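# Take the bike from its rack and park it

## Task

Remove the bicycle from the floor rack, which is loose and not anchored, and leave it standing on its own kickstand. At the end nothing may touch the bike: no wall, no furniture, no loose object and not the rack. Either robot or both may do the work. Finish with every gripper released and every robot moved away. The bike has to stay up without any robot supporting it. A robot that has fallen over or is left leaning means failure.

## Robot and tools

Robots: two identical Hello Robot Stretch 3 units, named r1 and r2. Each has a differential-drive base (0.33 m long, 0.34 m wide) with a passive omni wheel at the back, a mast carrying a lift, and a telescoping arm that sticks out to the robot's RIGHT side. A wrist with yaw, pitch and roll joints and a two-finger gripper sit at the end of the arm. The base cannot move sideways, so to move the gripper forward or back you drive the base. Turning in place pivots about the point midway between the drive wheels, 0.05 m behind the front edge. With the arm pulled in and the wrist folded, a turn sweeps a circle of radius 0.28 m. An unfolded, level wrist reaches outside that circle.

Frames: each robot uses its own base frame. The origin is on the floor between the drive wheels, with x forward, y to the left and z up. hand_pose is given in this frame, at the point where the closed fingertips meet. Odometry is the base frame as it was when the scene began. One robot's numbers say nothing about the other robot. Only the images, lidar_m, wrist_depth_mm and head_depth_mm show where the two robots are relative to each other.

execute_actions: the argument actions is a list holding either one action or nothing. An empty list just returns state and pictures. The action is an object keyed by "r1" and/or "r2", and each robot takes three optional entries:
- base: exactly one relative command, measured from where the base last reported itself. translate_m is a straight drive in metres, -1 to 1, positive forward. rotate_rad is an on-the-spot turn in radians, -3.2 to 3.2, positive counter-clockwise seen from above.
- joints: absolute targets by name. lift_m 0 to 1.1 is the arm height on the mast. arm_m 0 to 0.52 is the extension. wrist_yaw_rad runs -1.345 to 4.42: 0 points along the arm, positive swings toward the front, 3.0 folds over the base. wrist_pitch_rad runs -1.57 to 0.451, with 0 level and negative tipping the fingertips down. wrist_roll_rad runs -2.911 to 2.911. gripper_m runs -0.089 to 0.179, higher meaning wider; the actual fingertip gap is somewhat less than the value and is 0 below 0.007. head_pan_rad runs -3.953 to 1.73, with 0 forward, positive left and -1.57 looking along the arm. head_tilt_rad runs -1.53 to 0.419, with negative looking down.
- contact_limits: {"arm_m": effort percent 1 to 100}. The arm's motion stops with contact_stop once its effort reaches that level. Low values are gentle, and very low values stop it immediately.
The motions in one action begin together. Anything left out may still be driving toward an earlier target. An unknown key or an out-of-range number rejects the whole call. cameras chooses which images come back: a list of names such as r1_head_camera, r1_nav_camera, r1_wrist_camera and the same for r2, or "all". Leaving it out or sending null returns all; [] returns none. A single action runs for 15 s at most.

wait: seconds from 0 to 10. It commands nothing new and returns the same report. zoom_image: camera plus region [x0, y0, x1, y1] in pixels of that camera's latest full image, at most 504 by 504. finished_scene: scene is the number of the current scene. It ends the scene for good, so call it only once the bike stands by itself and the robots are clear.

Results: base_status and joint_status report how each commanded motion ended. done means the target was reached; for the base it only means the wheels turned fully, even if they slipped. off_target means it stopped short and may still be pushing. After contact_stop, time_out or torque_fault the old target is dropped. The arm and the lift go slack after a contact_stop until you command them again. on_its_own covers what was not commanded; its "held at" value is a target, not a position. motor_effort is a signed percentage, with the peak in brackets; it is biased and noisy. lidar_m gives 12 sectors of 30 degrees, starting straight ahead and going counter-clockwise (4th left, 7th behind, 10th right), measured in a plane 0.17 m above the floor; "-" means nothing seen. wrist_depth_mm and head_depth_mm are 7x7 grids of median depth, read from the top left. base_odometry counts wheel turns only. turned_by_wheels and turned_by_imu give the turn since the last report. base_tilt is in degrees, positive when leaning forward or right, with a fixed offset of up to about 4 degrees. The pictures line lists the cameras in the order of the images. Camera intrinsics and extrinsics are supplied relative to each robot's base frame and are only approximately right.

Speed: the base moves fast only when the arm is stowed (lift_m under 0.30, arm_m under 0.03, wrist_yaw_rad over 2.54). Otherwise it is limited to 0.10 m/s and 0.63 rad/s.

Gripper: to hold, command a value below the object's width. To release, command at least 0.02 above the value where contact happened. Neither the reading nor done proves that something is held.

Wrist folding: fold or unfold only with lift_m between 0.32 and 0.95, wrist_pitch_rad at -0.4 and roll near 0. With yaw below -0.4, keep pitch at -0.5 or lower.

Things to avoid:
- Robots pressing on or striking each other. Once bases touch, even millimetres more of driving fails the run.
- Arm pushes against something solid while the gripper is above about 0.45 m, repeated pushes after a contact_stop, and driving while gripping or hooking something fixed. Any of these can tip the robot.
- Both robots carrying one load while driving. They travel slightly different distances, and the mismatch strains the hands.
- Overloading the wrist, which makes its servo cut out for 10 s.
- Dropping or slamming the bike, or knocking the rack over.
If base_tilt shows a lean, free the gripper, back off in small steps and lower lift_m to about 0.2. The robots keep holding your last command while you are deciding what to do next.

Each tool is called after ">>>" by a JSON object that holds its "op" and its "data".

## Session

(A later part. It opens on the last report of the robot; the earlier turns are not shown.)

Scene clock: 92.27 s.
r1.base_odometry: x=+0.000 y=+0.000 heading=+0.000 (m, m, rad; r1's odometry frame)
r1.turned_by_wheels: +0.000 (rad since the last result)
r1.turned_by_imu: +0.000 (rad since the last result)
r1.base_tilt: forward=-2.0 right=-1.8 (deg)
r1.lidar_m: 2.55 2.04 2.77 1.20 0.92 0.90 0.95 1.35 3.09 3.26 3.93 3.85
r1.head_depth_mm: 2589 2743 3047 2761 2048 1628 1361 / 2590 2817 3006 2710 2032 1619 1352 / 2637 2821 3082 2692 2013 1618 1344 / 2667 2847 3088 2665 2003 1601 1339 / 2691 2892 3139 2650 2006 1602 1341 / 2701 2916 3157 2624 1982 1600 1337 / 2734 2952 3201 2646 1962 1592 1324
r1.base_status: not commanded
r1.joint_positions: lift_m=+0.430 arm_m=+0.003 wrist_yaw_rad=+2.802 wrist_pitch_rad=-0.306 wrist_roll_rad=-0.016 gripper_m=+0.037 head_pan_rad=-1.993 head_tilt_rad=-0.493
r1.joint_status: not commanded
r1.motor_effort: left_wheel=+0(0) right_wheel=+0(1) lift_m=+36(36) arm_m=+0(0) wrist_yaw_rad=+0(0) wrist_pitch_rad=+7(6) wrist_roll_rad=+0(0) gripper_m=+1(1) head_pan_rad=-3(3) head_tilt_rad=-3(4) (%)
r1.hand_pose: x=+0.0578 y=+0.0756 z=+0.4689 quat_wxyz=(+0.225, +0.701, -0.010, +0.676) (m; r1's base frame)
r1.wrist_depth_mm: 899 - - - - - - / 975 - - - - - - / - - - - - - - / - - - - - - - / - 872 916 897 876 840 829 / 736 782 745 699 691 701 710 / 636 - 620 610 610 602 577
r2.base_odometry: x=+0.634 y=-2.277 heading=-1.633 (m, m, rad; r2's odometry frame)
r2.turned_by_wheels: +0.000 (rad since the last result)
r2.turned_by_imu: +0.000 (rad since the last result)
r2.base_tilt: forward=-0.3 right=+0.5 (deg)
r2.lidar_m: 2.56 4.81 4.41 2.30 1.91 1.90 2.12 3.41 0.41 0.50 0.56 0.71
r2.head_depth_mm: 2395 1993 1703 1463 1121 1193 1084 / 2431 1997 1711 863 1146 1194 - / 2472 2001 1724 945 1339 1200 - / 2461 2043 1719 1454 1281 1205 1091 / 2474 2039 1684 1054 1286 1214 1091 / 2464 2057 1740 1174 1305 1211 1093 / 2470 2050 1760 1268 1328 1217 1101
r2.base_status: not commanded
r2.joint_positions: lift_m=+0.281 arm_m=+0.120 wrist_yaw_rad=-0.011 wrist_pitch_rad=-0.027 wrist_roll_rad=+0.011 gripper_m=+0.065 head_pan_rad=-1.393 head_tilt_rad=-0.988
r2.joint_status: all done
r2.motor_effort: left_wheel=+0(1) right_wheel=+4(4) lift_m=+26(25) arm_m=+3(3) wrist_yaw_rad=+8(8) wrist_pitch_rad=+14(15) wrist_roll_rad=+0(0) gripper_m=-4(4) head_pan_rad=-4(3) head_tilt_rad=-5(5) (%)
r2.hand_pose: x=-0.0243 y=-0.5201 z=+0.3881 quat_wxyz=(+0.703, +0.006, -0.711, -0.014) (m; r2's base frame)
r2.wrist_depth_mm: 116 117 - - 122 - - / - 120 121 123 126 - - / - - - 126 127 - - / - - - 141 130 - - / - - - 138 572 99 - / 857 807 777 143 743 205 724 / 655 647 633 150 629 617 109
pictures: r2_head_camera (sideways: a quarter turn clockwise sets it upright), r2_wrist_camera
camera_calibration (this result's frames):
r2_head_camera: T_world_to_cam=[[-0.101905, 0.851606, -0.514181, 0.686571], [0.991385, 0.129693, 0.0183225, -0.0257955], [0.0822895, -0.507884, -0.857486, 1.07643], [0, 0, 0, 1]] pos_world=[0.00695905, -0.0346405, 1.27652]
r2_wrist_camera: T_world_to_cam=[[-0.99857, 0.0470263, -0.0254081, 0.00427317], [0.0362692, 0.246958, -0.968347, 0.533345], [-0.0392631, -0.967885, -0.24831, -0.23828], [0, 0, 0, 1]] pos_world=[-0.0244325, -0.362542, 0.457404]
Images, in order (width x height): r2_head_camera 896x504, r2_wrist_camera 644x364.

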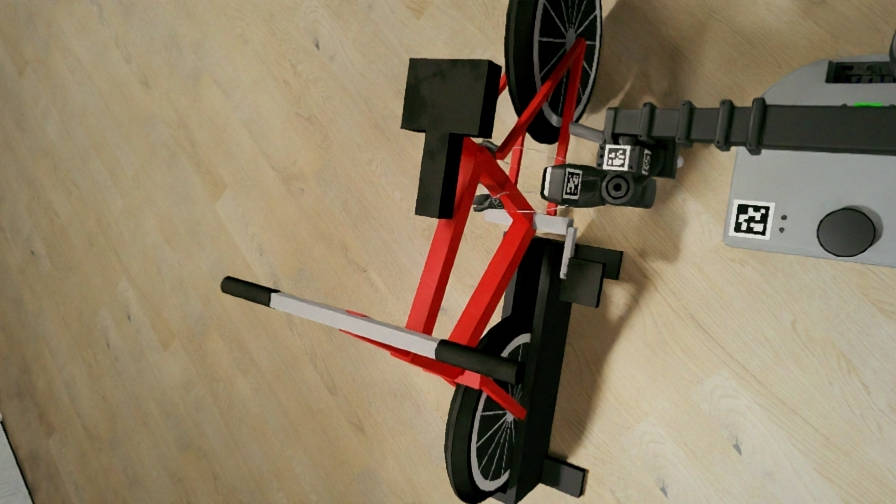

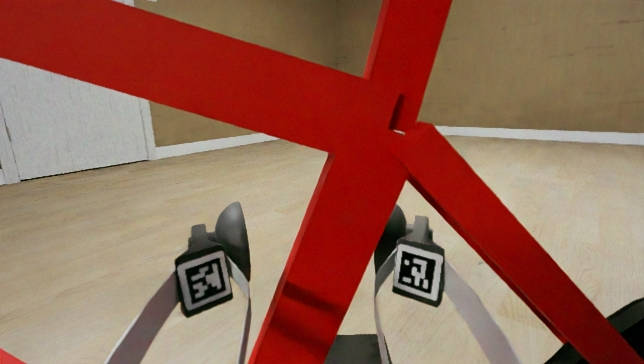

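>>> {"op": "execute_actions", "data": {"actions": [{"r2":{"joints":{"gripper_m":-0.02}}}], "cameras": ["r2_wrist_camera"]}}

>>> {"op": "execute_actions", "data": {"actions": [{"r2":{"base":{"translate_m":-0.3}}}], "cameras": ["r2_wrist_camera","r2_head_camera"]}}

Scene clock: 99.07 s.
r1.base_odometry: x=+0.000 y=+0.000 heading=+0.000 (m, m, rad; r1's odometry frame)
r1.turned_by_wheels: +0.000 (rad since the last result)
r1.turned_by_imu: +0.001 (rad since the last result)
r1.base_tilt: forward=-2.0 right=-1.9 (deg)
r1.lidar_m: 2.55 2.04 2.77 1.20 0.92 0.89 0.95 1.35 3.08 3.27 3.95 3.85
r1.head_depth_mm: 2561 2792 3008 2685 2053 1623 1360 / 2597 2795 3027 2715 2017 1626 1347 / 2611 2827 3065 2708 2038 1628 1345 / 2666 2844 3128 2662 2024 1607 1343 / 2722 2873 3107 2687 1990 1604 1334 / 2673 2890 3198 2616 1997 1609 1335 / 2737 2941 3174 2619 1982 1596 1322
r1.base_status: not commanded
r1.joint_positions: lift_m=+0.430 arm_m=+0.003 wrist_yaw_rad=+2.802 wrist_pitch_rad=-0.306 wrist_roll_rad=-0.016 gripper_m=+0.037 head_pan_rad=-1.993 head_tilt_rad=-0.493
r1.joint_status: not commanded
r1.motor_effort: left_wheel=+0(0) right_wheel=+0(1) lift_m=+36(36) arm_m=+1(1) wrist_yaw_rad=+1(0) wrist_pitch_rad=+6(6) wrist_roll_rad=+1(0) gripper_m=+0(0) head_pan_rad=-2(2) head_tilt_rad=-3(3) (%)
r1.hand_pose: x=+0.0578 y=+0.0756 z=+0.4689 quat_wxyz=(+0.225, +0.701, -0.010, +0.676) (m; r1's base frame)
r1.wrist_depth_mm: 893 - - - - - - / 909 - - - - - - / - - - - - - - / - - - - - - - / - 898 935 862 833 846 836 / 717 741 748 704 685 707 680 / 623 - 621 609 602 598 593
r2.base_odometry: x=+0.634 y=-2.277 heading=-1.633 (m, m, rad; r2's odometry frame)
r2.turned_by_wheels: +0.000 (rad since the last result)
r2.turned_by_imu: +0.001 (rad since the last result)
r2.base_tilt: forward=-0.4 right=+0.5 (deg)
r2.lidar_m: 2.56 4.81 4.42 2.30 1.91 1.90 2.11 3.40 0.41 0.49 0.55 0.71
r2.head_depth_mm: 2418 2005 1711 1461 1122 1187 1077 / 2402 2025 1727 866 1134 1190 - / 2480 2042 1723 949 1318 1196 - / 2433 2026 1733 1456 1278 1209 1093 / 2450 2049 1698 1051 1282 1205 1094 / 2476 2060 1750 1166 1303 1211 1096 / 2490 2051 1750 1262 1331 1214 1098
r2.base_status: not commanded
r2.joint_positions: lift_m=+0.280 arm_m=+0.120 wrist_yaw_rad=-0.048 wrist_pitch_rad=-0.029 wrist_roll_rad=+0.050 gripper_m=-0.018 head_pan_rad=-1.393 head_tilt_rad=-0.988
r2.joint_status: all done
r2.on_its_own: wrist_yaw_rad is held at -0.044, not at your +0.000, by its stall guard, which is not easing now
r2.motor_effort: left_wheel=-2(3) right_wheel=+5(13) lift_m=+26(26) arm_m=+3(3) wrist_yaw_rad=+3(19) wrist_pitch_rad=+15(15) wrist_roll_rad=-16(16) gripper_m=-5(100) head_pan_rad=-3(3) head_tilt_rad=-5(5) (%)
r2.hand_pose: x=-0.0336 y=-0.5198 z=+0.3878 quat_wxyz=(+0.689, -0.007, -0.724, -0.027) (m; r2's base frame)
r2.wrist_depth_mm: 111 113 - - - - - / 115 115 117 120 - - - / - - 121 123 - - - / - - - 129 93 - - / - - - 133 939 99 952 / 879 860 755 140 753 104 716 / 680 671 626 148 616 593 110
pictures: r2_wrist_camera
camera_calibration (this result's frames):
r2_wrist_camera: T_world_to_cam=[[-0.99436, 0.0845592, -0.0640105, 0.0295526], [0.0830118, 0.244925, -0.965982, 0.532858], [-0.0660049, -0.965848, -0.250563, -0.237404], [0, 0, 0, 1]] pos_world=[-0.0305174, -0.362305, 0.457138]
Images, in order (width x height): r2_wrist_camera 644x364.

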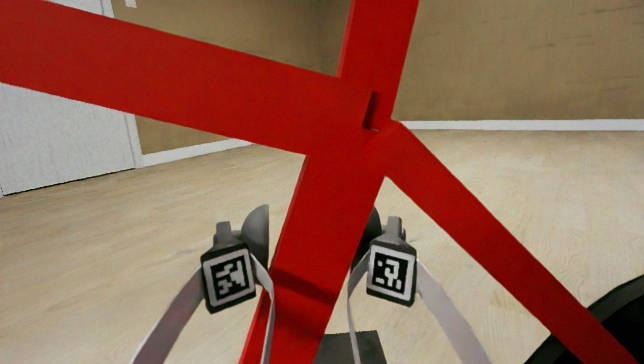

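Scene clock: 103.50 s.
r1.base_odometry: x=+0.000 y=+0.000 heading=+0.000 (m, m, rad; r1's odometry frame)
r1.turned_by_wheels: +0.000 (rad since the last result)
r1.turned_by_imu: +0.001 (rad since the last result)
r1.base_tilt: forward=-2.0 right=-1.8 (deg)
r1.lidar_m: 2.84 2.30 2.78 1.20 0.92 0.89 0.94 1.35 3.09 3.27 3.92 3.85
r1.head_depth_mm: 2581 2782 3021 2725 2040 1636 1355 / 2587 2801 3029 2667 2044 1622 1356 / 2640 2834 3072 2691 2017 1619 1348 / 2613 2830 3140 2640 2037 1614 1346 / 2683 2897 3159 2657 1994 1597 1342 / 2727 2945 3213 2633 1990 1609 1336 / 2714 2951 3182 2615 1986 1588 1327
r1.base_status: not commanded
r1.joint_positions: lift_m=+0.430 arm_m=+0.003 wrist_yaw_rad=+2.802 wrist_pitch_rad=-0.306 wrist_roll_rad=-0.016 gripper_m=+0.037 head_pan_rad=-1.993 head_tilt_rad=-0.493
r1.joint_status: not commanded
r1.motor_effort: left_wheel=+0(0) right_wheel=+0(0) lift_m=+36(36) arm_m=+0(0) wrist_yaw_rad=+0(0) wrist_pitch_rad=+6(6) wrist_roll_rad=+0(0) gripper_m=+1(1) head_pan_rad=-3(2) head_tilt_rad=-3(4) (%)
r1.hand_pose: x=+0.0578 y=+0.0756 z=+0.4689 quat_wxyz=(+0.225, +0.701, -0.010, +0.676) (m; r1's base frame)
r1.wrist_depth_mm: 890 - - - - - - / 933 - - - - - - / - - - - - - - / - - - - - - - / - 863 908 870 865 818 838 / 730 734 744 692 682 706 691 / 643 - 616 606 598 588 604
r2.base_odometry: x=+0.652 y=-1.977 heading=-1.632 (m, m, rad; r2's odometry frame)
r2.turned_by_wheels: +0.000 (rad since the last result)
r2.turned_by_imu: +0.000 (rad since the last result)
r2.base_tilt: forward=-0.4 right=+0.5 (deg)
r2.lidar_m: 2.86 5.03 3.87 2.03 1.68 1.67 1.87 2.98 0.48 0.40 0.56 0.70
r2.head_depth_mm: 2423 2005 1708 1494 1118 1195 1082 / 2435 2009 1734 883 1120 1195 - / 2427 2010 1718 932 1316 1203 - / 2457 2018 1714 1447 1294 1203 1093 / 2463 2042 1704 1130 1302 1210 1094 / 2469 2055 1749 1085 1305 1210 1094 / 2503 2063 1732 1226 1316 1212 1096
r2.base_status: done
r2.joint_positions: lift_m=+0.280 arm_m=+0.120 wrist_yaw_rad=+0.084 wrist_pitch_rad=-0.028 wrist_roll_rad=+0.050 gripper_m=-0.016 head_pan_rad=-1.393 head_tilt_rad=-0.988
r2.joint_status: not commanded
r2.on_its_own: wrist_yaw_rad is held at +0.078, not at your +0.000, by its stall guard, which is not easing now
r2.motor_effort: left_wheel=+3(9) right_wheel=-9(33) lift_m=+26(25) arm_m=+3(3) wrist_yaw_rad=-4(37) wrist_pitch_rad=+15(15) wrist_roll_rad=-16(16) gripper_m=-22(26) head_pan_rad=-3(4) head_tilt_rad=-5(5) (%)
r2.hand_pose: x=-0.0001 y=-0.5193 z=+0.3880 quat_wxyz=(+0.689, +0.040, -0.723, +0.018) (m; r2's base frame)
r2.wrist_depth_mm: 118 - - - - - - / 122 120 117 116 - - - / - - 122 119 - - - / - - - 123 85 - - / - - - 129 87 - 959 / 898 868 138 136 715 90 717 / 685 674 609 324 613 554 147
pictures: r2_head_camera (sideways: a quarter turn clockwise sets it upright), r2_wrist_camera
camera_calibration (this result's frames):
r2_head_camera: T_world_to_cam=[[-0.101896, 0.851675, -0.514069, 0.686426], [0.991388, 0.129668, 0.0183163, -0.0257875], [0.0822578, -0.507776, -0.857553, 1.07652], [0, 0, 0, 1]] pos_world=[0.00695765, -0.0346373, 1.27652]
r2_wrist_camera: T_world_to_cam=[[-0.996857, -0.0464187, -0.064202, -0.00509009], [0.050456, 0.252801, -0.966202, 0.534338], [0.0610802, -0.966404, -0.249664, -0.235208], [0, 0, 0, 1]] pos_world=[-0.0176681, -0.362624, 0.457228]
Images, in order (width x height): r2_head_camera 896x504, r2_wrist_camera 644x364.

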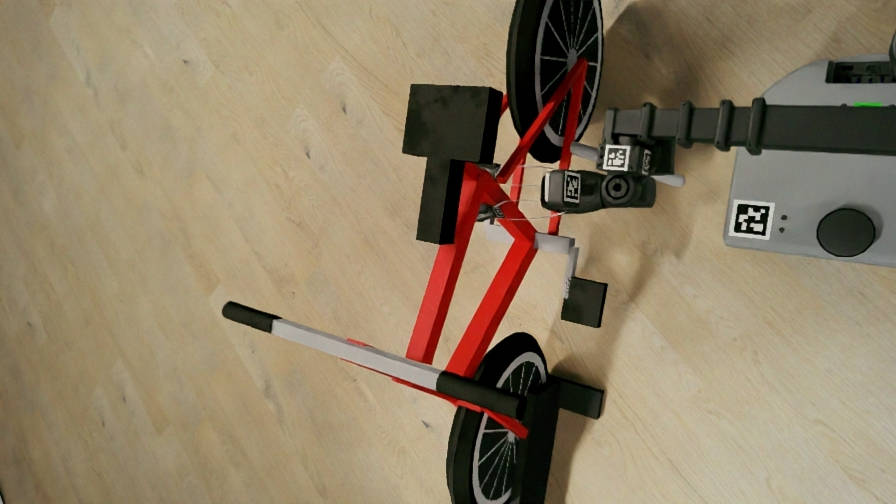

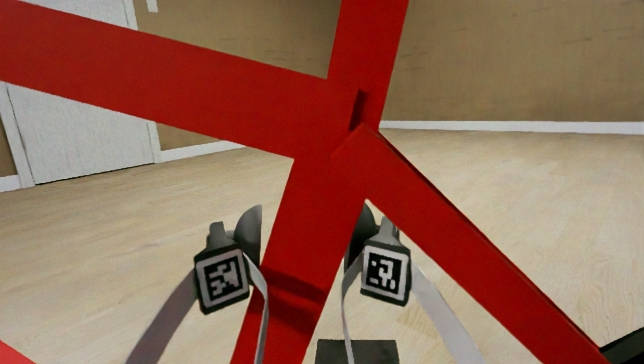

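>>> {"op": "execute_actions", "data": {"actions": [{"r2":{"base":{"translate_m":-0.5},"joints":{"wrist_yaw_rad":0.02}}}], "cameras": ["r2_nav_camera","r2_head_camera"]}}

>>> {"op": "execute_actions", "data": {"actions": [{"r2":{"joints":{"arm_m":0.07}}}], "cameras": ["r2_head_camera"]}}

Scene clock: 114.07 s.
r1.base_odometry: x=+0.000 y=+0.000 heading=+0.000 (m, m, rad; r1's odometry frame)
r1.turned_by_wheels: +0.000 (rad since the last result)
r1.turned_by_imu: +0.002 (rad since the last result)
r1.base_tilt: forward=-1.8 right=-1.9 (deg)
r1.lidar_m: 3.34 2.78 2.76 1.20 0.92 0.90 0.95 1.35 3.08 3.26 3.93 3.85
r1.head_depth_mm: 2587 2773 3018 2713 2052 1634 1359 / 2609 2766 3038 2703 2033 1628 1356 / 2628 2817 3031 2661 2018 1627 1352 / 2627 2852 3153 2654 2010 1608 1345 / 2672 2883 3168 2636 2000 1595 1339 / 2697 2924 3184 2657 1982 1606 1342 / 2737 3000 3193 2635 1987 1583 1323
r1.base_status: not commanded
r1.joint_positions: lift_m=+0.430 arm_m=+0.003 wrist_yaw_rad=+2.802 wrist_pitch_rad=-0.306 wrist_roll_rad=-0.016 gripper_m=+0.037 head_pan_rad=-1.993 head_tilt_rad=-0.493
r1.joint_status: not commanded
r1.motor_effort: left_wheel=+1(0) right_wheel=-1(1) lift_m=+36(35) arm_m=+0(0) wrist_yaw_rad=+0(1) wrist_pitch_rad=+6(6) wrist_roll_rad=+0(0) gripper_m=+0(0) head_pan_rad=-3(2) head_tilt_rad=-3(4) (%)
r1.hand_pose: x=+0.0578 y=+0.0756 z=+0.4689 quat_wxyz=(+0.225, +0.701, -0.010, +0.676) (m; r1's base frame)
r1.wrist_depth_mm: 889 - - - - - - / 889 - - - - - - / - - - - - - - / - - - - - - - / - 913 904 898 851 833 829 / 725 762 749 694 686 702 693 / 633 - 624 607 604 603 595
r2.base_odometry: x=+0.683 y=-1.478 heading=-1.632 (m, m, rad; r2's odometry frame)
r2.turned_by_wheels: +0.000 (rad since the last result)
r2.turned_by_imu: +0.000 (rad since the last result)
r2.base_tilt: forward=-0.3 right=+0.4 (deg)
r2.lidar_m: 3.38 5.30 3.01 1.57 1.30 1.30 1.44 2.30 0.47 0.38 0.57 0.70
r2.head_depth_mm: 2403 2000 1709 1492 1094 1187 1082 / 2406 2016 1710 886 1120 1191 - / 2430 2023 1738 939 1278 1200 - / 2462 2045 1730 1454 1293 1207 1087 / 2447 2042 1696 1136 1300 1207 1097 / 2485 2052 1745 1065 1307 1208 1095 / 2471 2075 1748 1210 1315 1212 1097
r2.base_status: done
r2.joint_positions: lift_m=+0.280 arm_m=+0.120 wrist_yaw_rad=+0.093 wrist_pitch_rad=-0.037 wrist_roll_rad=+0.050 gripper_m=-0.016 head_pan_rad=-1.393 head_tilt_rad=-0.988
r2.joint_status: wrist_yaw_rad off_target (ended at +0.093, target +0.020)
r2.on_its_own: wrist_yaw_rad is held at +0.102, not at your +0.020, by its stall guard, which is not easing now
r2.motor_effort: left_wheel=+0(10) right_wheel=+1(41) lift_m=+27(27) arm_m=+2(3) wrist_yaw_rad=+7(47) wrist_pitch_rad=+19(19) wrist_roll_rad=-16(15) gripper_m=-21(27) head_pan_rad=-3(3) head_tilt_rad=-5(5) (%)
r2.hand_pose: x=+0.0021 y=-0.5189 z=+0.3856 quat_wxyz=(+0.689, +0.047, -0.723, +0.018) (m; r2's base frame)
r2.wrist_depth_mm: 125 - - - - - - / - 125 122 119 - - - / - - 125 121 - - - / - - - 126 86 - - / - - - 131 88 925 938 / 862 851 - 136 705 89 738 / 669 665 620 324 618 560 141
pictures: r2_head_camera (sideways: a quarter turn clockwise sets it upright), r2_nav_camera (sideways: a quarter turn counterclockwise sets it upright)
camera_calibration (this result's frames):
r2_head_camera: T_world_to_cam=[[-0.101899, 0.851745, -0.513953, 0.686274], [0.99139, 0.129654, 0.0183099, -0.0257791], [0.0822312, -0.507662, -0.857623, 1.07661], [0, 0, 0, 1]] pos_world=[0.00695663, -0.0346339, 1.27651]
r2_nav_camera: T_world_to_cam=[[0.188049, -0.835094, 0.516968, -0.639276], [-0.975367, -0.220582, -0.00152742, 0.0611918], [0.115309, -0.503947, -0.856003, 1.07002], [0, 0, 0, 1]] pos_world=[0.0565158, 0.0188783, 1.24652]
Images, in order (width x height): r2_head_camera 896x504, r2_nav_camera 672x504.

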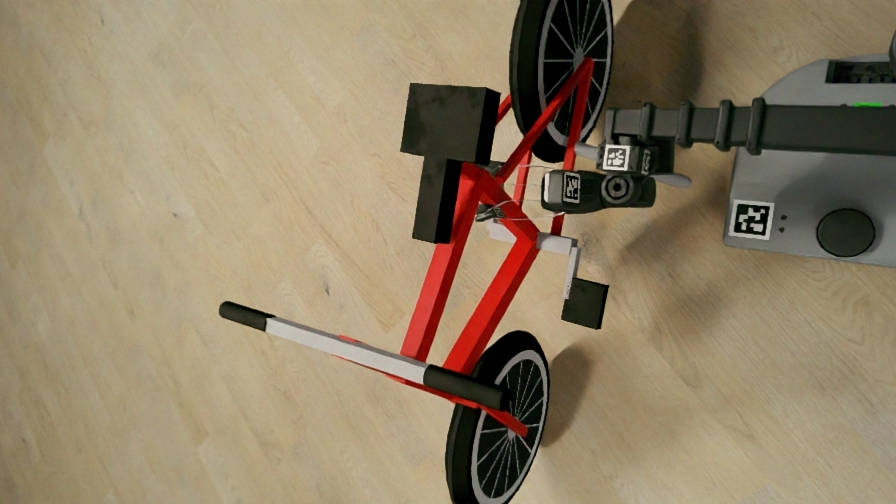

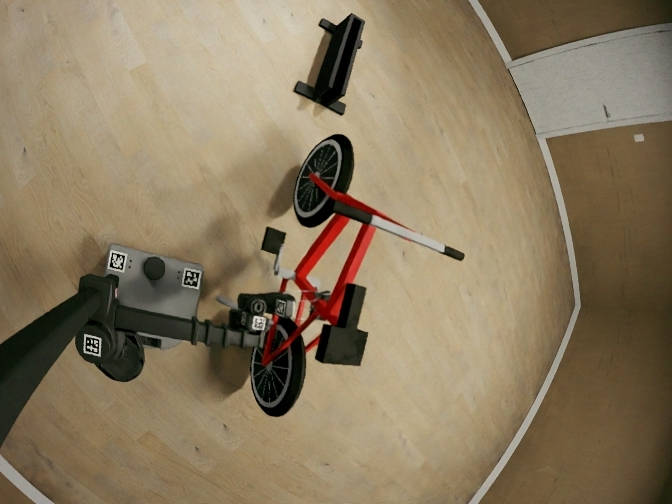

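Scene clock: 115.53 s.
r1.base_odometry: x=+0.000 y=+0.000 heading=+0.000 (m, m, rad; r1's odometry frame)
r1.turned_by_wheels: +0.000 (rad since the last result)
r1.turned_by_imu: +0.000 (rad since the last result)
r1.base_tilt: forward=-1.9 right=-1.8 (deg)
r1.lidar_m: 3.34 2.77 2.77 1.20 0.91 0.89 0.95 1.35 3.09 3.26 3.94 3.84
r1.head_depth_mm: 2567 2803 3018 2750 2035 1632 1361 / 2582 2820 3043 2750 2042 1623 1343 / 2640 2845 3082 2676 2014 1625 1345 / 2619 2837 3142 2667 2006 1612 1345 / 2655 2907 3187 2634 2002 1593 1338 / 2700 2903 3200 2623 1985 1591 1340 / 2731 2969 3138 2625 1988 1583 1324
r1.base_status: not commanded
r1.joint_positions: lift_m=+0.430 arm_m=+0.003 wrist_yaw_rad=+2.802 wrist_pitch_rad=-0.306 wrist_roll_rad=-0.016 gripper_m=+0.037 head_pan_rad=-1.993 head_tilt_rad=-0.493
r1.joint_status: not commanded
r1.motor_effort: left_wheel=+1(0) right_wheel=-1(1) lift_m=+35(36) arm_m=+0(0) wrist_yaw_rad=+1(1) wrist_pitch_rad=+6(6) wrist_roll_rad=+0(0) gripper_m=+0(1) head_pan_rad=-4(4) head_tilt_rad=-3(3) (%)
r1.hand_pose: x=+0.0578 y=+0.0756 z=+0.4689 quat_wxyz=(+0.225, +0.701, -0.010, +0.676) (m; r1's base frame)
r1.wrist_depth_mm: 887 - - - - - - / 921 - - - - - - / - - - - - - - / - - - - - - - / - 910 899 859 865 841 821 / 702 753 749 711 679 702 683 / 628 - 628 608 594 594 593
r2.base_odometry: x=+0.683 y=-1.478 heading=-1.632 (m, m, rad; r2's odometry frame)
r2.turned_by_wheels: +0.000 (rad since the last result)
r2.turned_by_imu: +0.000 (rad since the last result)
r2.base_tilt: forward=-0.4 right=+0.5 (deg)
r2.lidar_m: 3.36 5.36 3.00 1.58 1.30 1.29 1.44 0.59 0.45 0.38 0.55 0.66
r2.head_depth_mm: 2419 2016 1715 1484 1162 1192 1080 / 2416 2007 1724 1505 1055 1196 - / 2432 2010 1717 1498 1122 - - / 2477 2032 1747 1511 1266 1201 1092 / 2455 2049 1706 1520 1299 1205 1093 / 2486 2051 1739 1010 1292 1210 1101 / 2506 2054 1757 1525 1325 1213 1099
r2.base_status: not commanded
r2.joint_positions: lift_m=+0.280 arm_m=+0.070 wrist_yaw_rad=+0.107 wrist_pitch_rad=-0.039 wrist_roll_rad=+0.049 gripper_m=-0.013 head_pan_rad=-1.393 head_tilt_rad=-0.988
r2.joint_status: all done
r2.on_its_own: wrist_yaw_rad is held at +0.102, not at your +0.020, by its stall guard, which is not easing now; gripper_m is held at -0.014, not at your -0.020, by its stall guard, which is not easing now
r2.motor_effort: left_wheel=+0(0) right_wheel=-1(2) lift_m=+27(27) arm_m=+1(6) wrist_yaw_rad=-3(7) wrist_pitch_rad=+20(20) wrist_roll_rad=-15(16) gripper_m=-20(21) head_pan_rad=-3(3) head_tilt_rad=-4(5) (%)
r2.hand_pose: x=+0.0057 y=-0.4685 z=+0.3850 quat_wxyz=(+0.689, +0.052, -0.722, +0.022) (m; r2's base frame)
r2.wrist_depth_mm: 108 - - - - - - / 111 109 106 105 - - - / - 116 112 108 - - - / - - - 113 164 - - / - - - 122 78 871 938 / 849 854 - 132 81 87 722 / 664 657 617 300 344 84 184
pictures: r2_head_camera (sideways: a quarter turn clockwise sets it upright)
camera_calibration (this result's frames):
r2_head_camera: T_world_to_cam=[[-0.101899, 0.851745, -0.513953, 0.686274], [0.99139, 0.129654, 0.0183099, -0.0257791], [0.0822312, -0.507662, -0.857623, 1.07661], [0, 0, 0, 1]] pos_world=[0.00695663, -0.0346339, 1.27651]
Images, in order (width x height): r2_head_camera 896x504.

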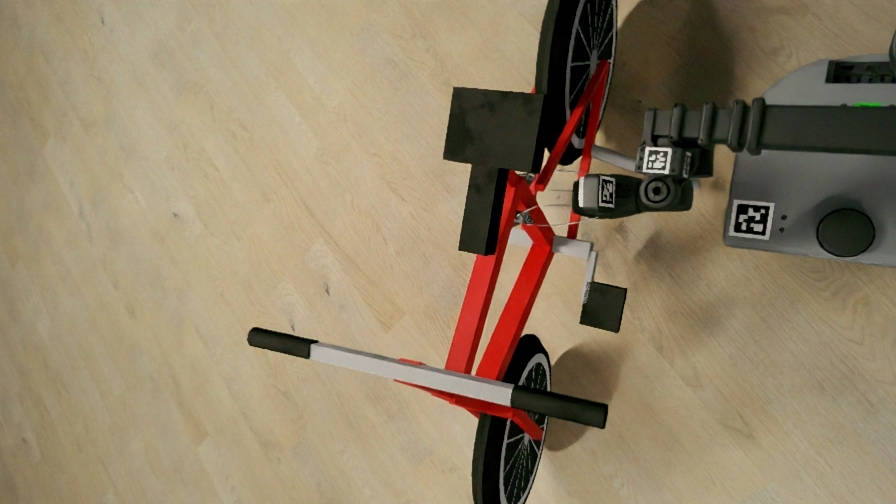

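>>> {"op": "execute_actions", "data": {"actions": [{"r2":{"joints":{"arm_m":0.035,"lift_m":0.275}}}], "cameras": ["r2_head_camera","r2_nav_camera"]}}

Scene clock: 127.63 s.
r1.base_odometry: x=+0.000 y=+0.000 heading=+0.000 (m, m, rad; r1's odometry frame)
r1.turned_by_wheels: +0.000 (rad since the last result)
r1.turned_by_imu: +0.001 (rad since the last result)
r1.base_tilt: forward=-1.9 right=-1.8 (deg)
r1.lidar_m: 2.82 2.91 2.78 1.20 0.92 0.89 0.95 1.35 3.08 3.25 3.94 3.85
r1.head_depth_mm: 2566 2773 3017 2736 2031 1634 1362 / 2593 2766 3050 2718 2036 1610 1355 / 2587 2829 3078 2713 2027 1617 1345 / 2635 2845 3095 2619 2020 1625 1345 / 2665 2867 3105 2660 2004 1610 1332 / 2704 2929 3167 2629 1985 1602 1331 / 2688 2956 3217 2629 1978 1582 1320
r1.base_status: not commanded
r1.joint_positions: lift_m=+0.430 arm_m=+0.003 wrist_yaw_rad=+2.802 wrist_pitch_rad=-0.306 wrist_roll_rad=-0.016 gripper_m=+0.037 head_pan_rad=-1.993 head_tilt_rad=-0.493
r1.joint_status: not commanded
r1.motor_effort: left_wheel=+0(0) right_wheel=-1(1) lift_m=+35(36) arm_m=+0(0) wrist_yaw_rad=+0(1) wrist_pitch_rad=+6(6) wrist_roll_rad=+0(0) gripper_m=+0(0) head_pan_rad=-2(3) head_tilt_rad=-3(4) (%)
r1.hand_pose: x=+0.0578 y=+0.0756 z=+0.4689 quat_wxyz=(+0.225, +0.701, -0.010, +0.676) (m; r1's base frame)
r1.wrist_depth_mm: 883 - - - - - - / 945 - - - - - - / - - - - - - - / - - - - - - - / - 928 925 870 874 863 828 / 753 747 747 694 685 712 672 / 643 - 612 609 599 595 593
r2.base_odometry: x=+0.683 y=-1.478 heading=-1.633 (m, m, rad; r2's odometry frame)
r2.turned_by_wheels: +0.000 (rad since the last result)
r2.turned_by_imu: +0.001 (rad since the last result)
r2.base_tilt: forward=-0.4 right=+0.4 (deg)
r2.lidar_m: 3.37 5.33 3.00 1.57 1.30 1.29 1.44 0.58 0.37 0.37 0.32 0.57
r2.head_depth_mm: 2419 1997 1702 1490 1262 1190 1084 / 2409 2013 1715 1495 977 1207 - / 2434 2014 1728 1496 908 - - / 2459 2030 1737 1514 1126 1205 1094 / 2467 2060 1741 1519 1101 1210 1103 / 2493 2066 1745 1056 1309 1208 1098 / 2473 2060 1732 1525 1291 1216 1100
r2.base_status: not commanded
r2.joint_positions: lift_m=+0.275 arm_m=+0.035 wrist_yaw_rad=+0.092 wrist_pitch_rad=-0.048 wrist_roll_rad=+0.057 gripper_m=-0.013 head_pan_rad=-1.393 head_tilt_rad=-0.988
r2.joint_status: all done
r2.on_its_own: wrist_yaw_rad is held at +0.102, not at your +0.020, by its stall guard, which is not easing now; gripper_m is held at -0.014, not at your -0.020, by its stall guard, which is not easing now
r2.motor_effort: left_wheel=+0(0) right_wheel=+7(7) lift_m=+30(30) arm_m=+5(3) wrist_yaw_rad=+7(8) wrist_pitch_rad=+25(25) wrist_roll_rad=-19(23) gripper_m=-19(20) head_pan_rad=-3(3) head_tilt_rad=-5(4) (%)
r2.hand_pose: x=+0.0020 y=-0.4333 z=+0.3776 quat_wxyz=(+0.687, +0.050, -0.725, +0.014) (m; r2's base frame)
r2.wrist_depth_mm: 104 - - - 92 - - / 100 98 97 97 - - - / - 106 103 101 - - - / - - - 108 161 - - / - - - 118 73 181 916 / 846 818 731 129 77 85 688 / 332 658 600 150 323 83 150
pictures: r2_head_camera (sideways: a quarter turn clockwise sets it upright), r2_nav_camera (sideways: a quarter turn counterclockwise sets it upright)
camera_calibration (this result's frames):
r2_head_camera: T_world_to_cam=[[-0.101899, 0.851745, -0.513953, 0.686274], [0.99139, 0.129654, 0.0183099, -0.0257791], [0.0822312, -0.507662, -0.857623, 1.07661], [0, 0, 0, 1]] pos_world=[0.00695663, -0.0346339, 1.27651]
r2_nav_camera: T_world_to_cam=[[0.188049, -0.835094, 0.516968, -0.639276], [-0.975367, -0.220582, -0.00152742, 0.0611918], [0.115309, -0.503947, -0.856003, 1.07002], [0, 0, 0, 1]] pos_world=[0.0565158, 0.0188783, 1.24652]
Images, in order (width x height): r2_head_camera 896x504, r2_nav_camera 672x504.

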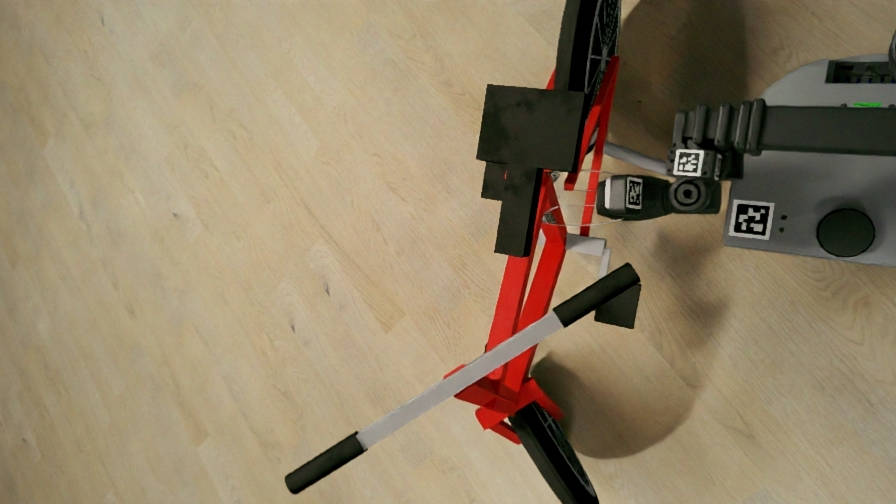

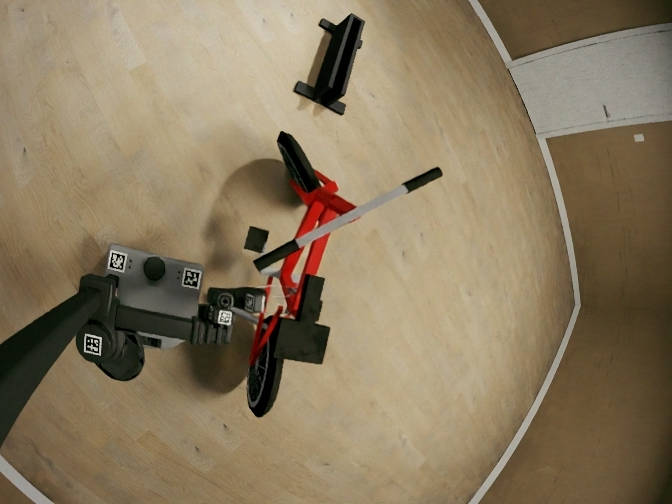

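>>> {"op": "execute_actions", "data": {"actions": [{"r2":{"joints":{"gripper_m":0.07,"wrist_yaw_rad":0.05}}}], "cameras": ["r2_head_camera"]}}

>>> {"op": "execute_actions", "data": {"actions": [{"r2":{"joints":{"arm_m":0.005,"wrist_pitch_rad":-0.45,"lift_m":0.31}}}], "cameras": ["r2_head_camera","r2_wrist_camera","r2_nav_camera"]}}

Scene clock: 146.67 s.
r1.base_odometry: x=+0.000 y=+0.000 heading=+0.000 (m, m, rad; r1's odometry frame)
r1.turned_by_wheels: +0.000 (rad since the last result)
r1.turned_by_imu: +0.001 (rad since the last result)
r1.base_tilt: forward=-1.9 right=-1.8 (deg)
r1.lidar_m: 2.83 2.93 2.77 1.20 0.91 0.90 0.95 1.36 3.08 3.25 3.96 3.86
r1.head_depth_mm: 2583 2748 3009 2706 2061 1628 1356 / 2563 2817 2990 2705 2046 1627 1347 / 2638 2796 3083 2687 2023 1622 1341 / 2641 2864 3089 2712 2009 1613 1340 / 2701 2878 3156 2653 1991 1608 1337 / 2712 2906 3153 2646 2000 1603 1335 / 2755 2947 3195 2612 1984 1590 1327
r1.base_status: not commanded
r1.joint_positions: lift_m=+0.430 arm_m=+0.003 wrist_yaw_rad=+2.802 wrist_pitch_rad=-0.306 wrist_roll_rad=-0.016 gripper_m=+0.037 head_pan_rad=-1.993 head_tilt_rad=-0.493
r1.joint_status: not commanded
r1.motor_effort: left_wheel=+1(0) right_wheel=-1(1) lift_m=+36(36) arm_m=+0(0) wrist_yaw_rad=+0(1) wrist_pitch_rad=+6(6) wrist_roll_rad=+0(0) gripper_m=-1(0) head_pan_rad=-3(2) head_tilt_rad=-4(3) (%)
r1.hand_pose: x=+0.0578 y=+0.0756 z=+0.4689 quat_wxyz=(+0.225, +0.701, -0.010, +0.676) (m; r1's base frame)
r1.wrist_depth_mm: 883 - - - - - - / 877 - - - - - - / - - - - - - - / - - - - - - - / - 882 902 859 853 838 830 / 731 749 743 727 682 701 718 / 638 - 630 608 610 595 588
r2.base_odometry: x=+0.683 y=-1.478 heading=-1.632 (m, m, rad; r2's odometry frame)
r2.turned_by_wheels: +0.000 (rad since the last result)
r2.turned_by_imu: +0.001 (rad since the last result)
r2.base_tilt: forward=-0.3 right=+0.5 (deg)
r2.lidar_m: 3.38 5.36 2.99 1.58 1.30 1.29 1.44 0.55 0.38 0.35 0.33 0.59
r2.head_depth_mm: 2390 2009 1734 1510 1265 1195 1081 / 2410 2000 1720 1506 788 1212 - / 2438 2017 1725 1507 1124 - - / 2402 1996 1732 1500 1129 1202 1091 / 2463 2047 1746 1521 1015 1206 1093 / 2475 2052 1729 1490 1299 1206 1100 / 2481 2060 1743 1518 1309 1206 1100
r2.base_status: not commanded
r2.joint_positions: lift_m=+0.275 arm_m=+0.035 wrist_yaw_rad=+0.034 wrist_pitch_rad=-0.096 wrist_roll_rad=+0.032 gripper_m=+0.070 head_pan_rad=-1.393 head_tilt_rad=-0.989
r2.joint_status: all done
r2.on_its_own: wrist_pitch_rad is at rest, and its effort (+48) is outside its rest range (-20 to +32)
r2.motor_effort: left_wheel=-1(3) right_wheel=+4(14) lift_m=+38(38) arm_m=-1(6) wrist_yaw_rad=+11(22) wrist_pitch_rad=+48(54) wrist_roll_rad=-9(19) gripper_m=-3(77) head_pan_rad=-4(2) head_tilt_rad=-4(5) (%)
r2.hand_pose: x=-0.0128 y=-0.4327 z=+0.3654 quat_wxyz=(+0.696, +0.046, -0.717, -0.023) (m; r2's base frame)
r2.wrist_depth_mm: - 66 76 - 66 67 - / - 70 69 69 70 - - / - 77 76 75 75 - - / - - - 82 81 - - / - 967 - 94 86 153 868 / 745 723 697 104 52 48 622 / 341 586 558 119 525 53 68
pictures: r2_head_camera (sideways: a quarter turn clockwise sets it upright)
camera_calibration (this result's frames):
r2_head_camera: T_world_to_cam=[[-0.101983, 0.852216, -0.513154, 0.685234], [0.991393, 0.129637, 0.0182655, -0.0257214], [0.0820897, -0.506874, -0.858102, 1.07723], [0, 0, 0, 1]] pos_world=[0.00695244, -0.0346106, 1.27648]
Images, in order (width x height): r2_head_camera 896x504.

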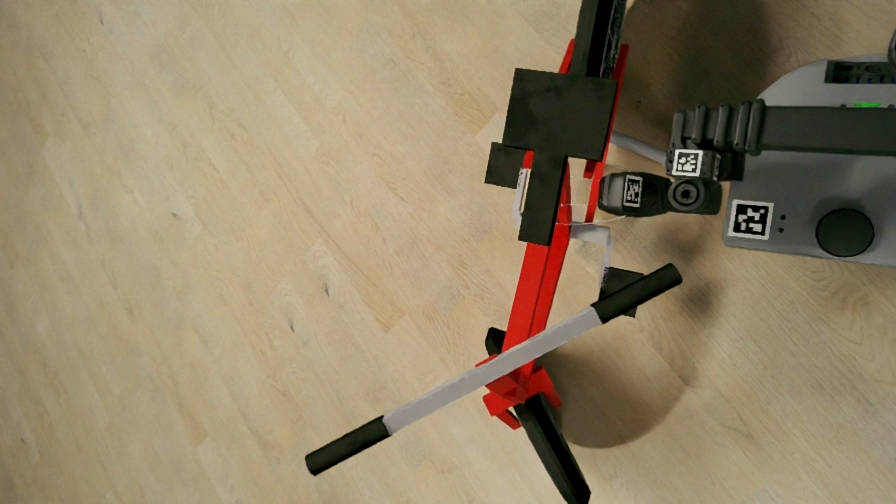

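Scene clock: 147.87 s.
r1.base_odometry: x=+0.000 y=+0.000 heading=+0.000 (m, m, rad; r1's odometry frame)
r1.turned_by_wheels: +0.000 (rad since the last result)
r1.turned_by_imu: +0.000 (rad since the last result)
r1.base_tilt: forward=-2.0 right=-1.9 (deg)
r1.lidar_m: 2.83 2.92 2.77 1.20 0.92 0.89 0.95 1.35 3.09 3.26 3.95 3.86
r1.head_depth_mm: 2592 2817 3025 2752 2059 1636 1355 / 2594 2809 3058 2712 2023 1630 1346 / 2637 2834 3088 2665 2039 1617 1353 / 2633 2860 3128 2660 2010 1609 1342 / 2637 2899 3185 2664 1995 1599 1341 / 2711 2948 3179 2620 1990 1596 1339 / 2740 2929 3263 2633 1977 1602 1326
r1.base_status: not commanded
r1.joint_positions: lift_m=+0.430 arm_m=+0.003 wrist_yaw_rad=+2.802 wrist_pitch_rad=-0.306 wrist_roll_rad=-0.016 gripper_m=+0.037 head_pan_rad=-1.993 head_tilt_rad=-0.493
r1.joint_status: not commanded
r1.motor_effort: left_wheel=+0(0) right_wheel=-1(1) lift_m=+36(36) arm_m=+1(0) wrist_yaw_rad=+0(0) wrist_pitch_rad=+6(6) wrist_roll_rad=+0(1) gripper_m=+0(0) head_pan_rad=-3(2) head_tilt_rad=-4(3) (%)
r1.hand_pose: x=+0.0578 y=+0.0756 z=+0.4689 quat_wxyz=(+0.225, +0.701, -0.010, +0.676) (m; r1's base frame)
r1.wrist_depth_mm: 884 - - - - - - / 924 - - - - - - / - - - - - - - / - - - - - - - / - 907 916 887 883 853 810 / 721 748 747 707 681 687 679 / 635 - 613 609 607 610 590
r2.base_odometry: x=+0.683 y=-1.478 heading=-1.632 (m, m, rad; r2's odometry frame)
r2.turned_by_wheels: +0.000 (rad since the last result)
r2.turned_by_imu: +0.000 (rad since the last result)
r2.base_tilt: forward=-0.4 right=+0.5 (deg)
r2.lidar_m: 3.37 5.34 2.99 1.58 1.30 1.30 1.44 0.55 0.38 0.35 0.33 0.60
r2.head_depth_mm: 2390 1990 1700 1494 1273 1190 1088 / 2417 1996 1721 1497 787 1209 - / 2424 2008 1729 1514 1139 - - / 2475 2019 1735 1513 1116 1197 1091 / 2460 2035 1743 1514 1029 1204 1094 / 2493 2030 1744 1455 1301 1211 1096 / 2483 2065 1750 1513 1306 1208 1100
r2.base_status: not commanded
r2.joint_positions: lift_m=+0.309 arm_m=+0.005 wrist_yaw_rad=+0.047 wrist_pitch_rad=-0.464 wrist_roll_rad=+0.017 gripper_m=+0.070 head_pan_rad=-1.393 head_tilt_rad=-0.989
r2.joint_status: all done
r2.motor_effort: left_wheel=+0(1) right_wheel=-1(4) lift_m=+56(69) arm_m=-3(7) wrist_yaw_rad=+2(11) wrist_pitch_rad=+8(46) wrist_roll_rad=-3(8) gripper_m=+0(4) head_pan_rad=-3(3) head_tilt_rad=-4(4) (%)
r2.hand_pose: x=-0.0112 y=-0.3683 z=+0.3119 quat_wxyz=(+0.686, +0.178, -0.690, -0.148) (m; r2's base frame)
r2.wrist_depth_mm: - - - 103 94 - - / - - - 119 71 169 - / 855 847 822 134 745 83 827 / 214 682 678 171 650 96 174 / 371 239 239 317 310 204 135 / 464 496 268 491 463 230 189 / 436 435 263 419 298 258 257
pictures: r2_head_camera (sideways: a quarter turn clockwise sets it upright), r2_nav_camera (sideways: a quarter turn counterclockwise sets it upright), r2_wrist_camera
camera_calibration (this result's frames):
r2_head_camera: T_world_to_cam=[[-0.101983, 0.852216, -0.513154, 0.685234], [0.991393, 0.129637, 0.0182655, -0.0257214], [0.0820898, -0.506874, -0.858102, 1.07723], [0, 0, 0, 1]] pos_world=[0.00695244, -0.0346106, 1.27648]
r2_nav_camera: T_world_to_cam=[[0.188134, -0.835568, 0.51617, -0.638237], [-0.975368, -0.22058, -0.00156923, 0.0612463], [0.115168, -0.503161, -0.856485, 1.07065], [0, 0, 0, 1]] pos_world=[0.0565066, 0.0189292, 1.24653]
r2_wrist_camera: T_world_to_cam=[[-0.999909, -0.000750688, -0.0134905, -0.0130736], [0.00994734, 0.634798, -0.772614, 0.503121], [0.00914374, -0.772678, -0.634732, 0.0832335], [0, 0, 0, 1]] pos_world=[-0.0188382, -0.255077, 0.441373]
Images, in order (width x height): r2_head_camera 896x504, r2_nav_camera 672x504, r2_wrist_camera 644x364.

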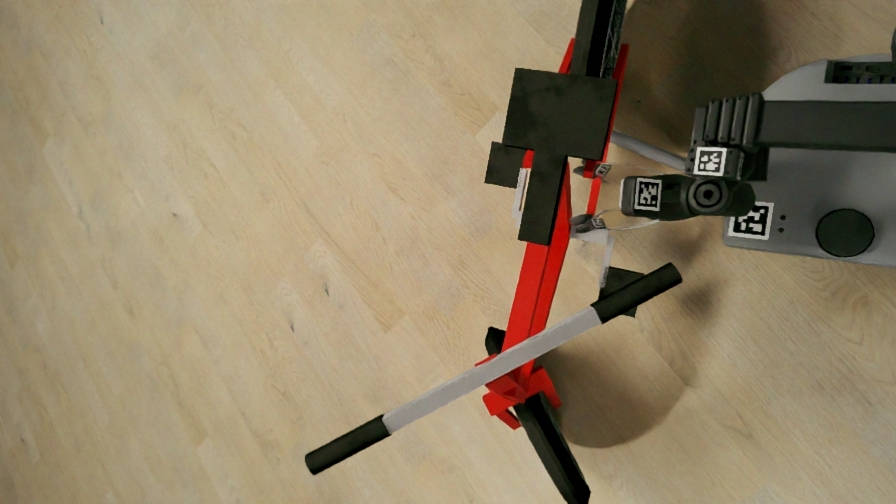

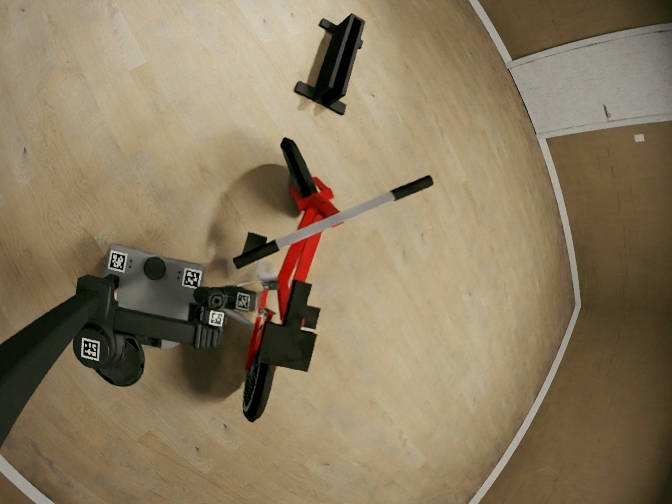

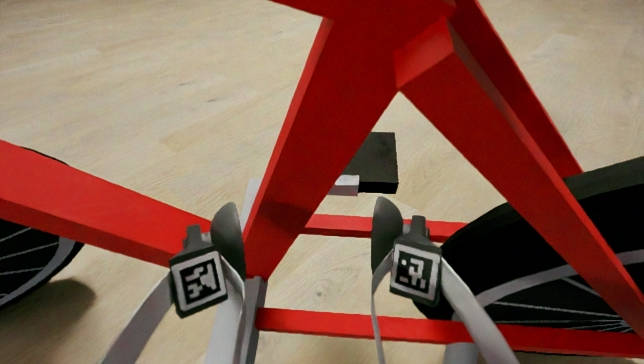

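>>> {"op": "execute_actions", "data": {"actions": [{"r2":{"joints":{"gripper_m":0.01,"lift_m":0.34}}}], "cameras": ["r2_head_camera","r2_wrist_camera"]}}

>>> {"op": "execute_actions", "data": {"actions": [{"r2":{"joints":{"wrist_yaw_rad":1.5}}}], "cameras": ["r2_head_camera","r2_nav_camera"]}}

Scene clock: 160.37 s.
r1.base_odometry: x=+0.000 y=+0.000 heading=+0.000 (m, m, rad; r1's odometry frame)
r1.turned_by_wheels: +0.000 (rad since the last result)
r1.turned_by_imu: +0.001 (rad since the last result)
r1.base_tilt: forward=-2.0 right=-1.9 (deg)
r1.lidar_m: 2.83 2.92 2.79 1.20 0.91 0.90 0.95 1.35 3.09 3.27 3.94 3.86
r1.head_depth_mm: 2571 2779 3031 2738 2042 1627 1365 / 2595 2764 3072 2674 2021 1628 1346 / 2607 2851 3108 2709 2022 1618 1340 / 2635 2851 3102 2674 1990 1611 1341 / 2662 2896 3160 2673 1996 1611 1344 / 2673 2937 3208 2656 2000 1594 1334 / 2707 2949 3227 2615 1979 1591 1330
r1.base_status: not commanded
r1.joint_positions: lift_m=+0.430 arm_m=+0.003 wrist_yaw_rad=+2.802 wrist_pitch_rad=-0.306 wrist_roll_rad=-0.016 gripper_m=+0.037 head_pan_rad=-1.993 head_tilt_rad=-0.493
r1.joint_status: not commanded
r1.motor_effort: left_wheel=+1(0) right_wheel=+0(0) lift_m=+35(36) arm_m=+0(0) wrist_yaw_rad=+1(1) wrist_pitch_rad=+6(6) wrist_roll_rad=+0(0) gripper_m=+0(2) head_pan_rad=-3(3) head_tilt_rad=-3(4) (%)
r1.hand_pose: x=+0.0578 y=+0.0756 z=+0.4689 quat_wxyz=(+0.225, +0.701, -0.010, +0.676) (m; r1's base frame)
r1.wrist_depth_mm: 899 - - - - - - / 954 - - - - - - / - - - - - - - / - - - - - - - / - 915 897 863 869 843 831 / 720 757 757 671 665 691 685 / 635 - 611 602 598 593 595
r2.base_odometry: x=+0.683 y=-1.478 heading=-1.632 (m, m, rad; r2's odometry frame)
r2.turned_by_wheels: +0.000 (rad since the last result)
r2.turned_by_imu: +0.000 (rad since the last result)
r2.base_tilt: forward=-0.4 right=+0.5 (deg)
r2.lidar_m: 3.37 5.36 3.01 1.57 1.30 1.30 1.44 0.55 0.38 0.35 0.33 0.59
r2.head_depth_mm: 2399 2000 1709 1494 1274 1192 1085 / 2454 2013 1720 1501 786 1224 - / 2453 2028 1721 1496 1138 - - / 2431 2024 1733 1515 1124 1201 1096 / 2424 2051 1725 1502 1014 1200 1093 / 2492 2056 1738 1468 1306 1206 1097 / 2475 2058 1750 1518 1313 1211 1103
r2.base_status: not commanded
r2.joint_positions: lift_m=+0.339 arm_m=+0.005 wrist_yaw_rad=+0.036 wrist_pitch_rad=-0.493 wrist_roll_rad=+0.017 gripper_m=+0.010 head_pan_rad=-1.393 head_tilt_rad=-0.989
r2.joint_status: all done
r2.motor_effort: left_wheel=+0(0) right_wheel=+5(5) lift_m=+58(58) arm_m=-2(4) wrist_yaw_rad=+11(11) wrist_pitch_rad=+22(23) wrist_roll_rad=-3(2) gripper_m=-4(84) head_pan_rad=-3(3) head_tilt_rad=-4(5) (%)
r2.hand_pose: x=-0.0139 y=-0.3643 z=+0.3356 quat_wxyz=(+0.683, +0.184, -0.688, -0.162) (m; r2's base frame)
r2.wrist_depth_mm: - 97 95 93 95 - - / - - 964 108 113 - - / 857 837 846 133 117 764 843 / 236 703 703 159 92 246 215 / 233 251 296 447 331 125 186 / 492 509 284 499 276 239 201 / 450 453 281 436 438 303 276
pictures: r2_head_camera (sideways: a quarter turn clockwise sets it upright), r2_wrist_camera
camera_calibration (this result's frames):
r2_head_camera: T_world_to_cam=[[-0.101983, 0.852216, -0.513154, 0.685234], [0.991393, 0.129637, 0.0182655, -0.0257213], [0.0820898, -0.506874, -0.858102, 1.07723], [0, 0, 0, 1]] pos_world=[0.00695244, -0.0346106, 1.27648]
r2_wrist_camera: T_world_to_cam=[[-0.999861, 0.0114291, -0.0121442, -0.0114844], [0.0166642, 0.656735, -0.753937, 0.520683], [-0.000641311, -0.754035, -0.656834, 0.115482], [0, 0, 0, 1]] pos_world=[-0.0200854, -0.254742, 0.468275]
Images, in order (width x height): r2_head_camera 896x504, r2_wrist_camera 644x364.

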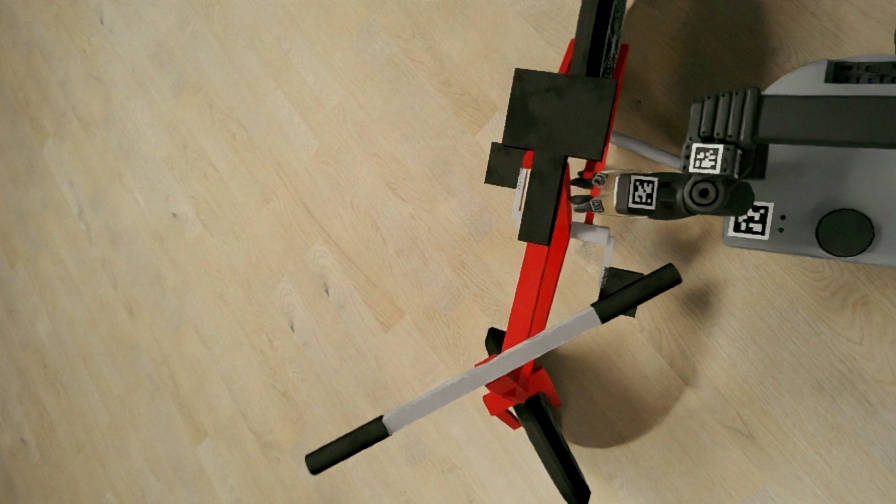

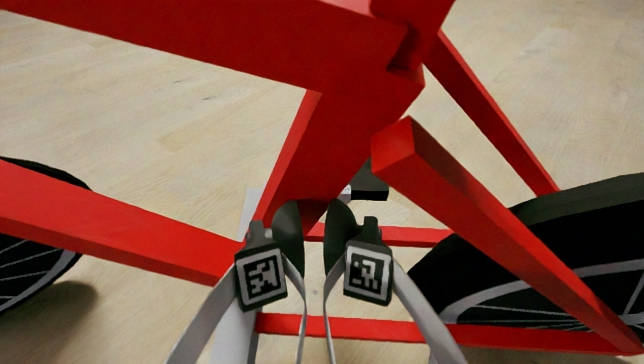

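Scene clock: 162.10 s.
r1.base_odometry: x=+0.000 y=+0.000 heading=+0.000 (m, m, rad; r1's odometry frame)
r1.turned_by_wheels: +0.000 (rad since the last result)
r1.turned_by_imu: +0.000 (rad since the last result)
r1.base_tilt: forward=-1.9 right=-1.8 (deg)
r1.lidar_m: 2.83 2.93 2.78 1.20 0.91 0.89 0.95 1.36 3.08 3.26 3.96 3.85
r1.head_depth_mm: 2602 2783 2979 2715 2060 1616 1358 / 2604 2790 3034 2699 2051 1639 1350 / 2630 2832 3097 2684 2033 1616 1349 / 2654 2827 3089 2683 2018 1623 1337 / 2670 2894 3127 2642 2009 1608 1329 / 2711 2904 3202 2662 2006 1611 1331 / 2715 2959 3175 2607 1968 1590 1339
r1.base_status: not commanded
r1.joint_positions: lift_m=+0.430 arm_m=+0.003 wrist_yaw_rad=+2.802 wrist_pitch_rad=-0.306 wrist_roll_rad=-0.016 gripper_m=+0.037 head_pan_rad=-1.993 head_tilt_rad=-0.493
r1.joint_status: not commanded
r1.motor_effort: left_wheel=+0(0) right_wheel=+0(0) lift_m=+36(36) arm_m=+0(0) wrist_yaw_rad=+0(0) wrist_pitch_rad=+6(6) wrist_roll_rad=+0(0) gripper_m=+1(0) head_pan_rad=-3(3) head_tilt_rad=-3(3) (%)
r1.hand_pose: x=+0.0578 y=+0.0756 z=+0.4689 quat_wxyz=(+0.225, +0.701, -0.010, +0.676) (m; r1's base frame)
r1.wrist_depth_mm: 912 - - - - - - / 923 - - - - - - / - - - - - - - / - - - - - - - / - 873 913 890 861 855 862 / 720 765 742 714 690 701 685 / 642 - 627 610 603 600 592
r2.base_odometry: x=+0.683 y=-1.478 heading=-1.632 (m, m, rad; r2's odometry frame)
r2.turned_by_wheels: +0.000 (rad since the last result)
r2.turned_by_imu: +0.001 (rad since the last result)
r2.base_tilt: forward=-0.4 right=+0.5 (deg)
r2.lidar_m: 3.36 5.36 3.00 1.57 1.30 1.29 1.44 0.55 0.38 0.35 0.33 0.60
r2.head_depth_mm: 2382 1979 1707 1493 1262 1197 1084 / 2457 2000 1705 1491 788 1221 - / 2422 2021 1721 1514 1153 - - / 2450 2033 1738 1503 1127 1164 1089 / 2463 2036 1736 1512 1048 1185 1092 / 2471 2048 1742 1458 1303 1208 1095 / 2475 2059 1751 1520 1304 1211 1094
r2.base_status: not commanded
r2.joint_positions: lift_m=+0.339 arm_m=+0.005 wrist_yaw_rad=+1.497 wrist_pitch_rad=-0.470 wrist_roll_rad=+0.017 gripper_m=+0.010 head_pan_rad=-1.393 head_tilt_rad=-0.989
r2.joint_status: all done
r2.motor_effort: left_wheel=+1(1) right_wheel=-1(8) lift_m=+57(58) arm_m=-1(2) wrist_yaw_rad=+2(20) wrist_pitch_rad=+11(29) wrist_roll_rad=-3(3) gripper_m=+0(6) head_pan_rad=-3(3) head_tilt_rad=-5(4) (%)
r2.hand_pose: x=+0.1956 y=-0.1662 z=+0.3407 quat_wxyz=(+0.613, +0.591, -0.397, +0.342) (m; r2's base frame)
r2.wrist_depth_mm: - - - - - - - / - - - - 871 335 230 / 897 871 858 886 482 354 284 / 724 717 714 711 654 415 331 / 618 600 608 - 603 538 383 / 530 530 532 498 516 515 516 / 471 463 458 458 456 460 457
pictures: r2_head_camera (sideways: a quarter turn clockwise sets it upright), r2_nav_camera (sideways: a quarter turn counterclockwise sets it upright)
camera_calibration (this result's frames):
r2_head_camera: T_world_to_cam=[[-0.101983, 0.852216, -0.513154, 0.685234], [0.991393, 0.129637, 0.0182655, -0.0257214], [0.0820898, -0.506874, -0.858102, 1.07723], [0, 0, 0, 1]] pos_world=[0.00695244, -0.0346106, 1.27648]
r2_nav_camera: T_world_to_cam=[[0.188134, -0.835568, 0.51617, -0.638237], [-0.975368, -0.22058, -0.00156923, 0.0612463], [0.115168, -0.503161, -0.856485, 1.07065], [0, 0, 0, 1]] pos_world=[0.0565066, 0.0189292, 1.24653]
Images, in order (width x height): r2_head_camera 896x504, r2_nav_camera 672x504.

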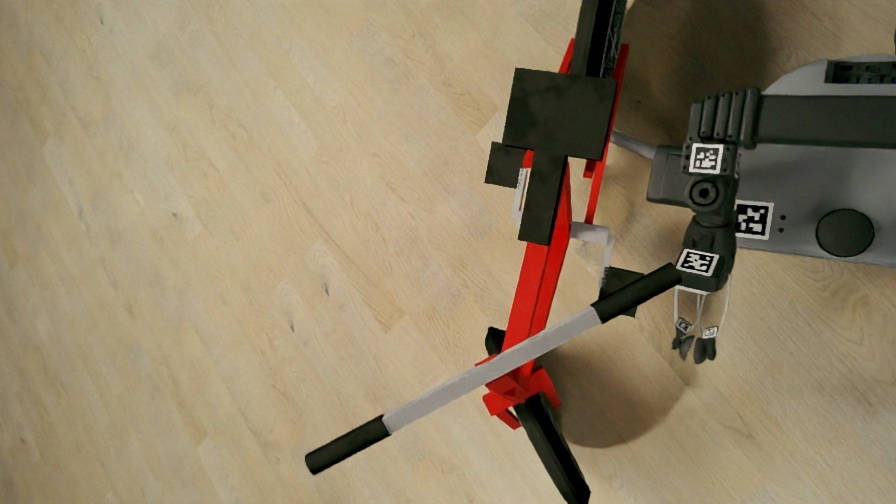

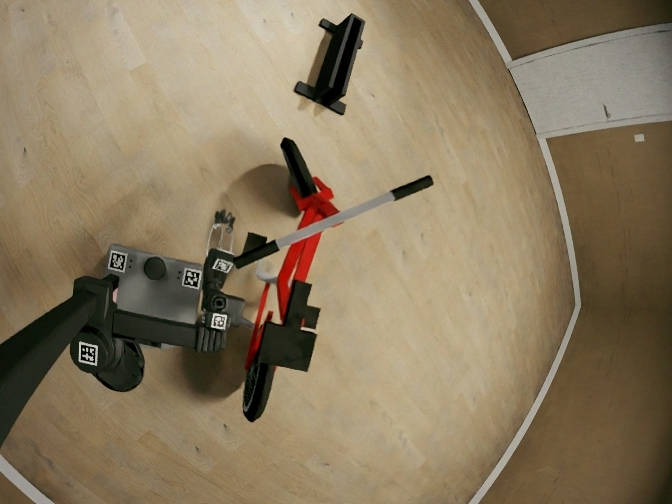

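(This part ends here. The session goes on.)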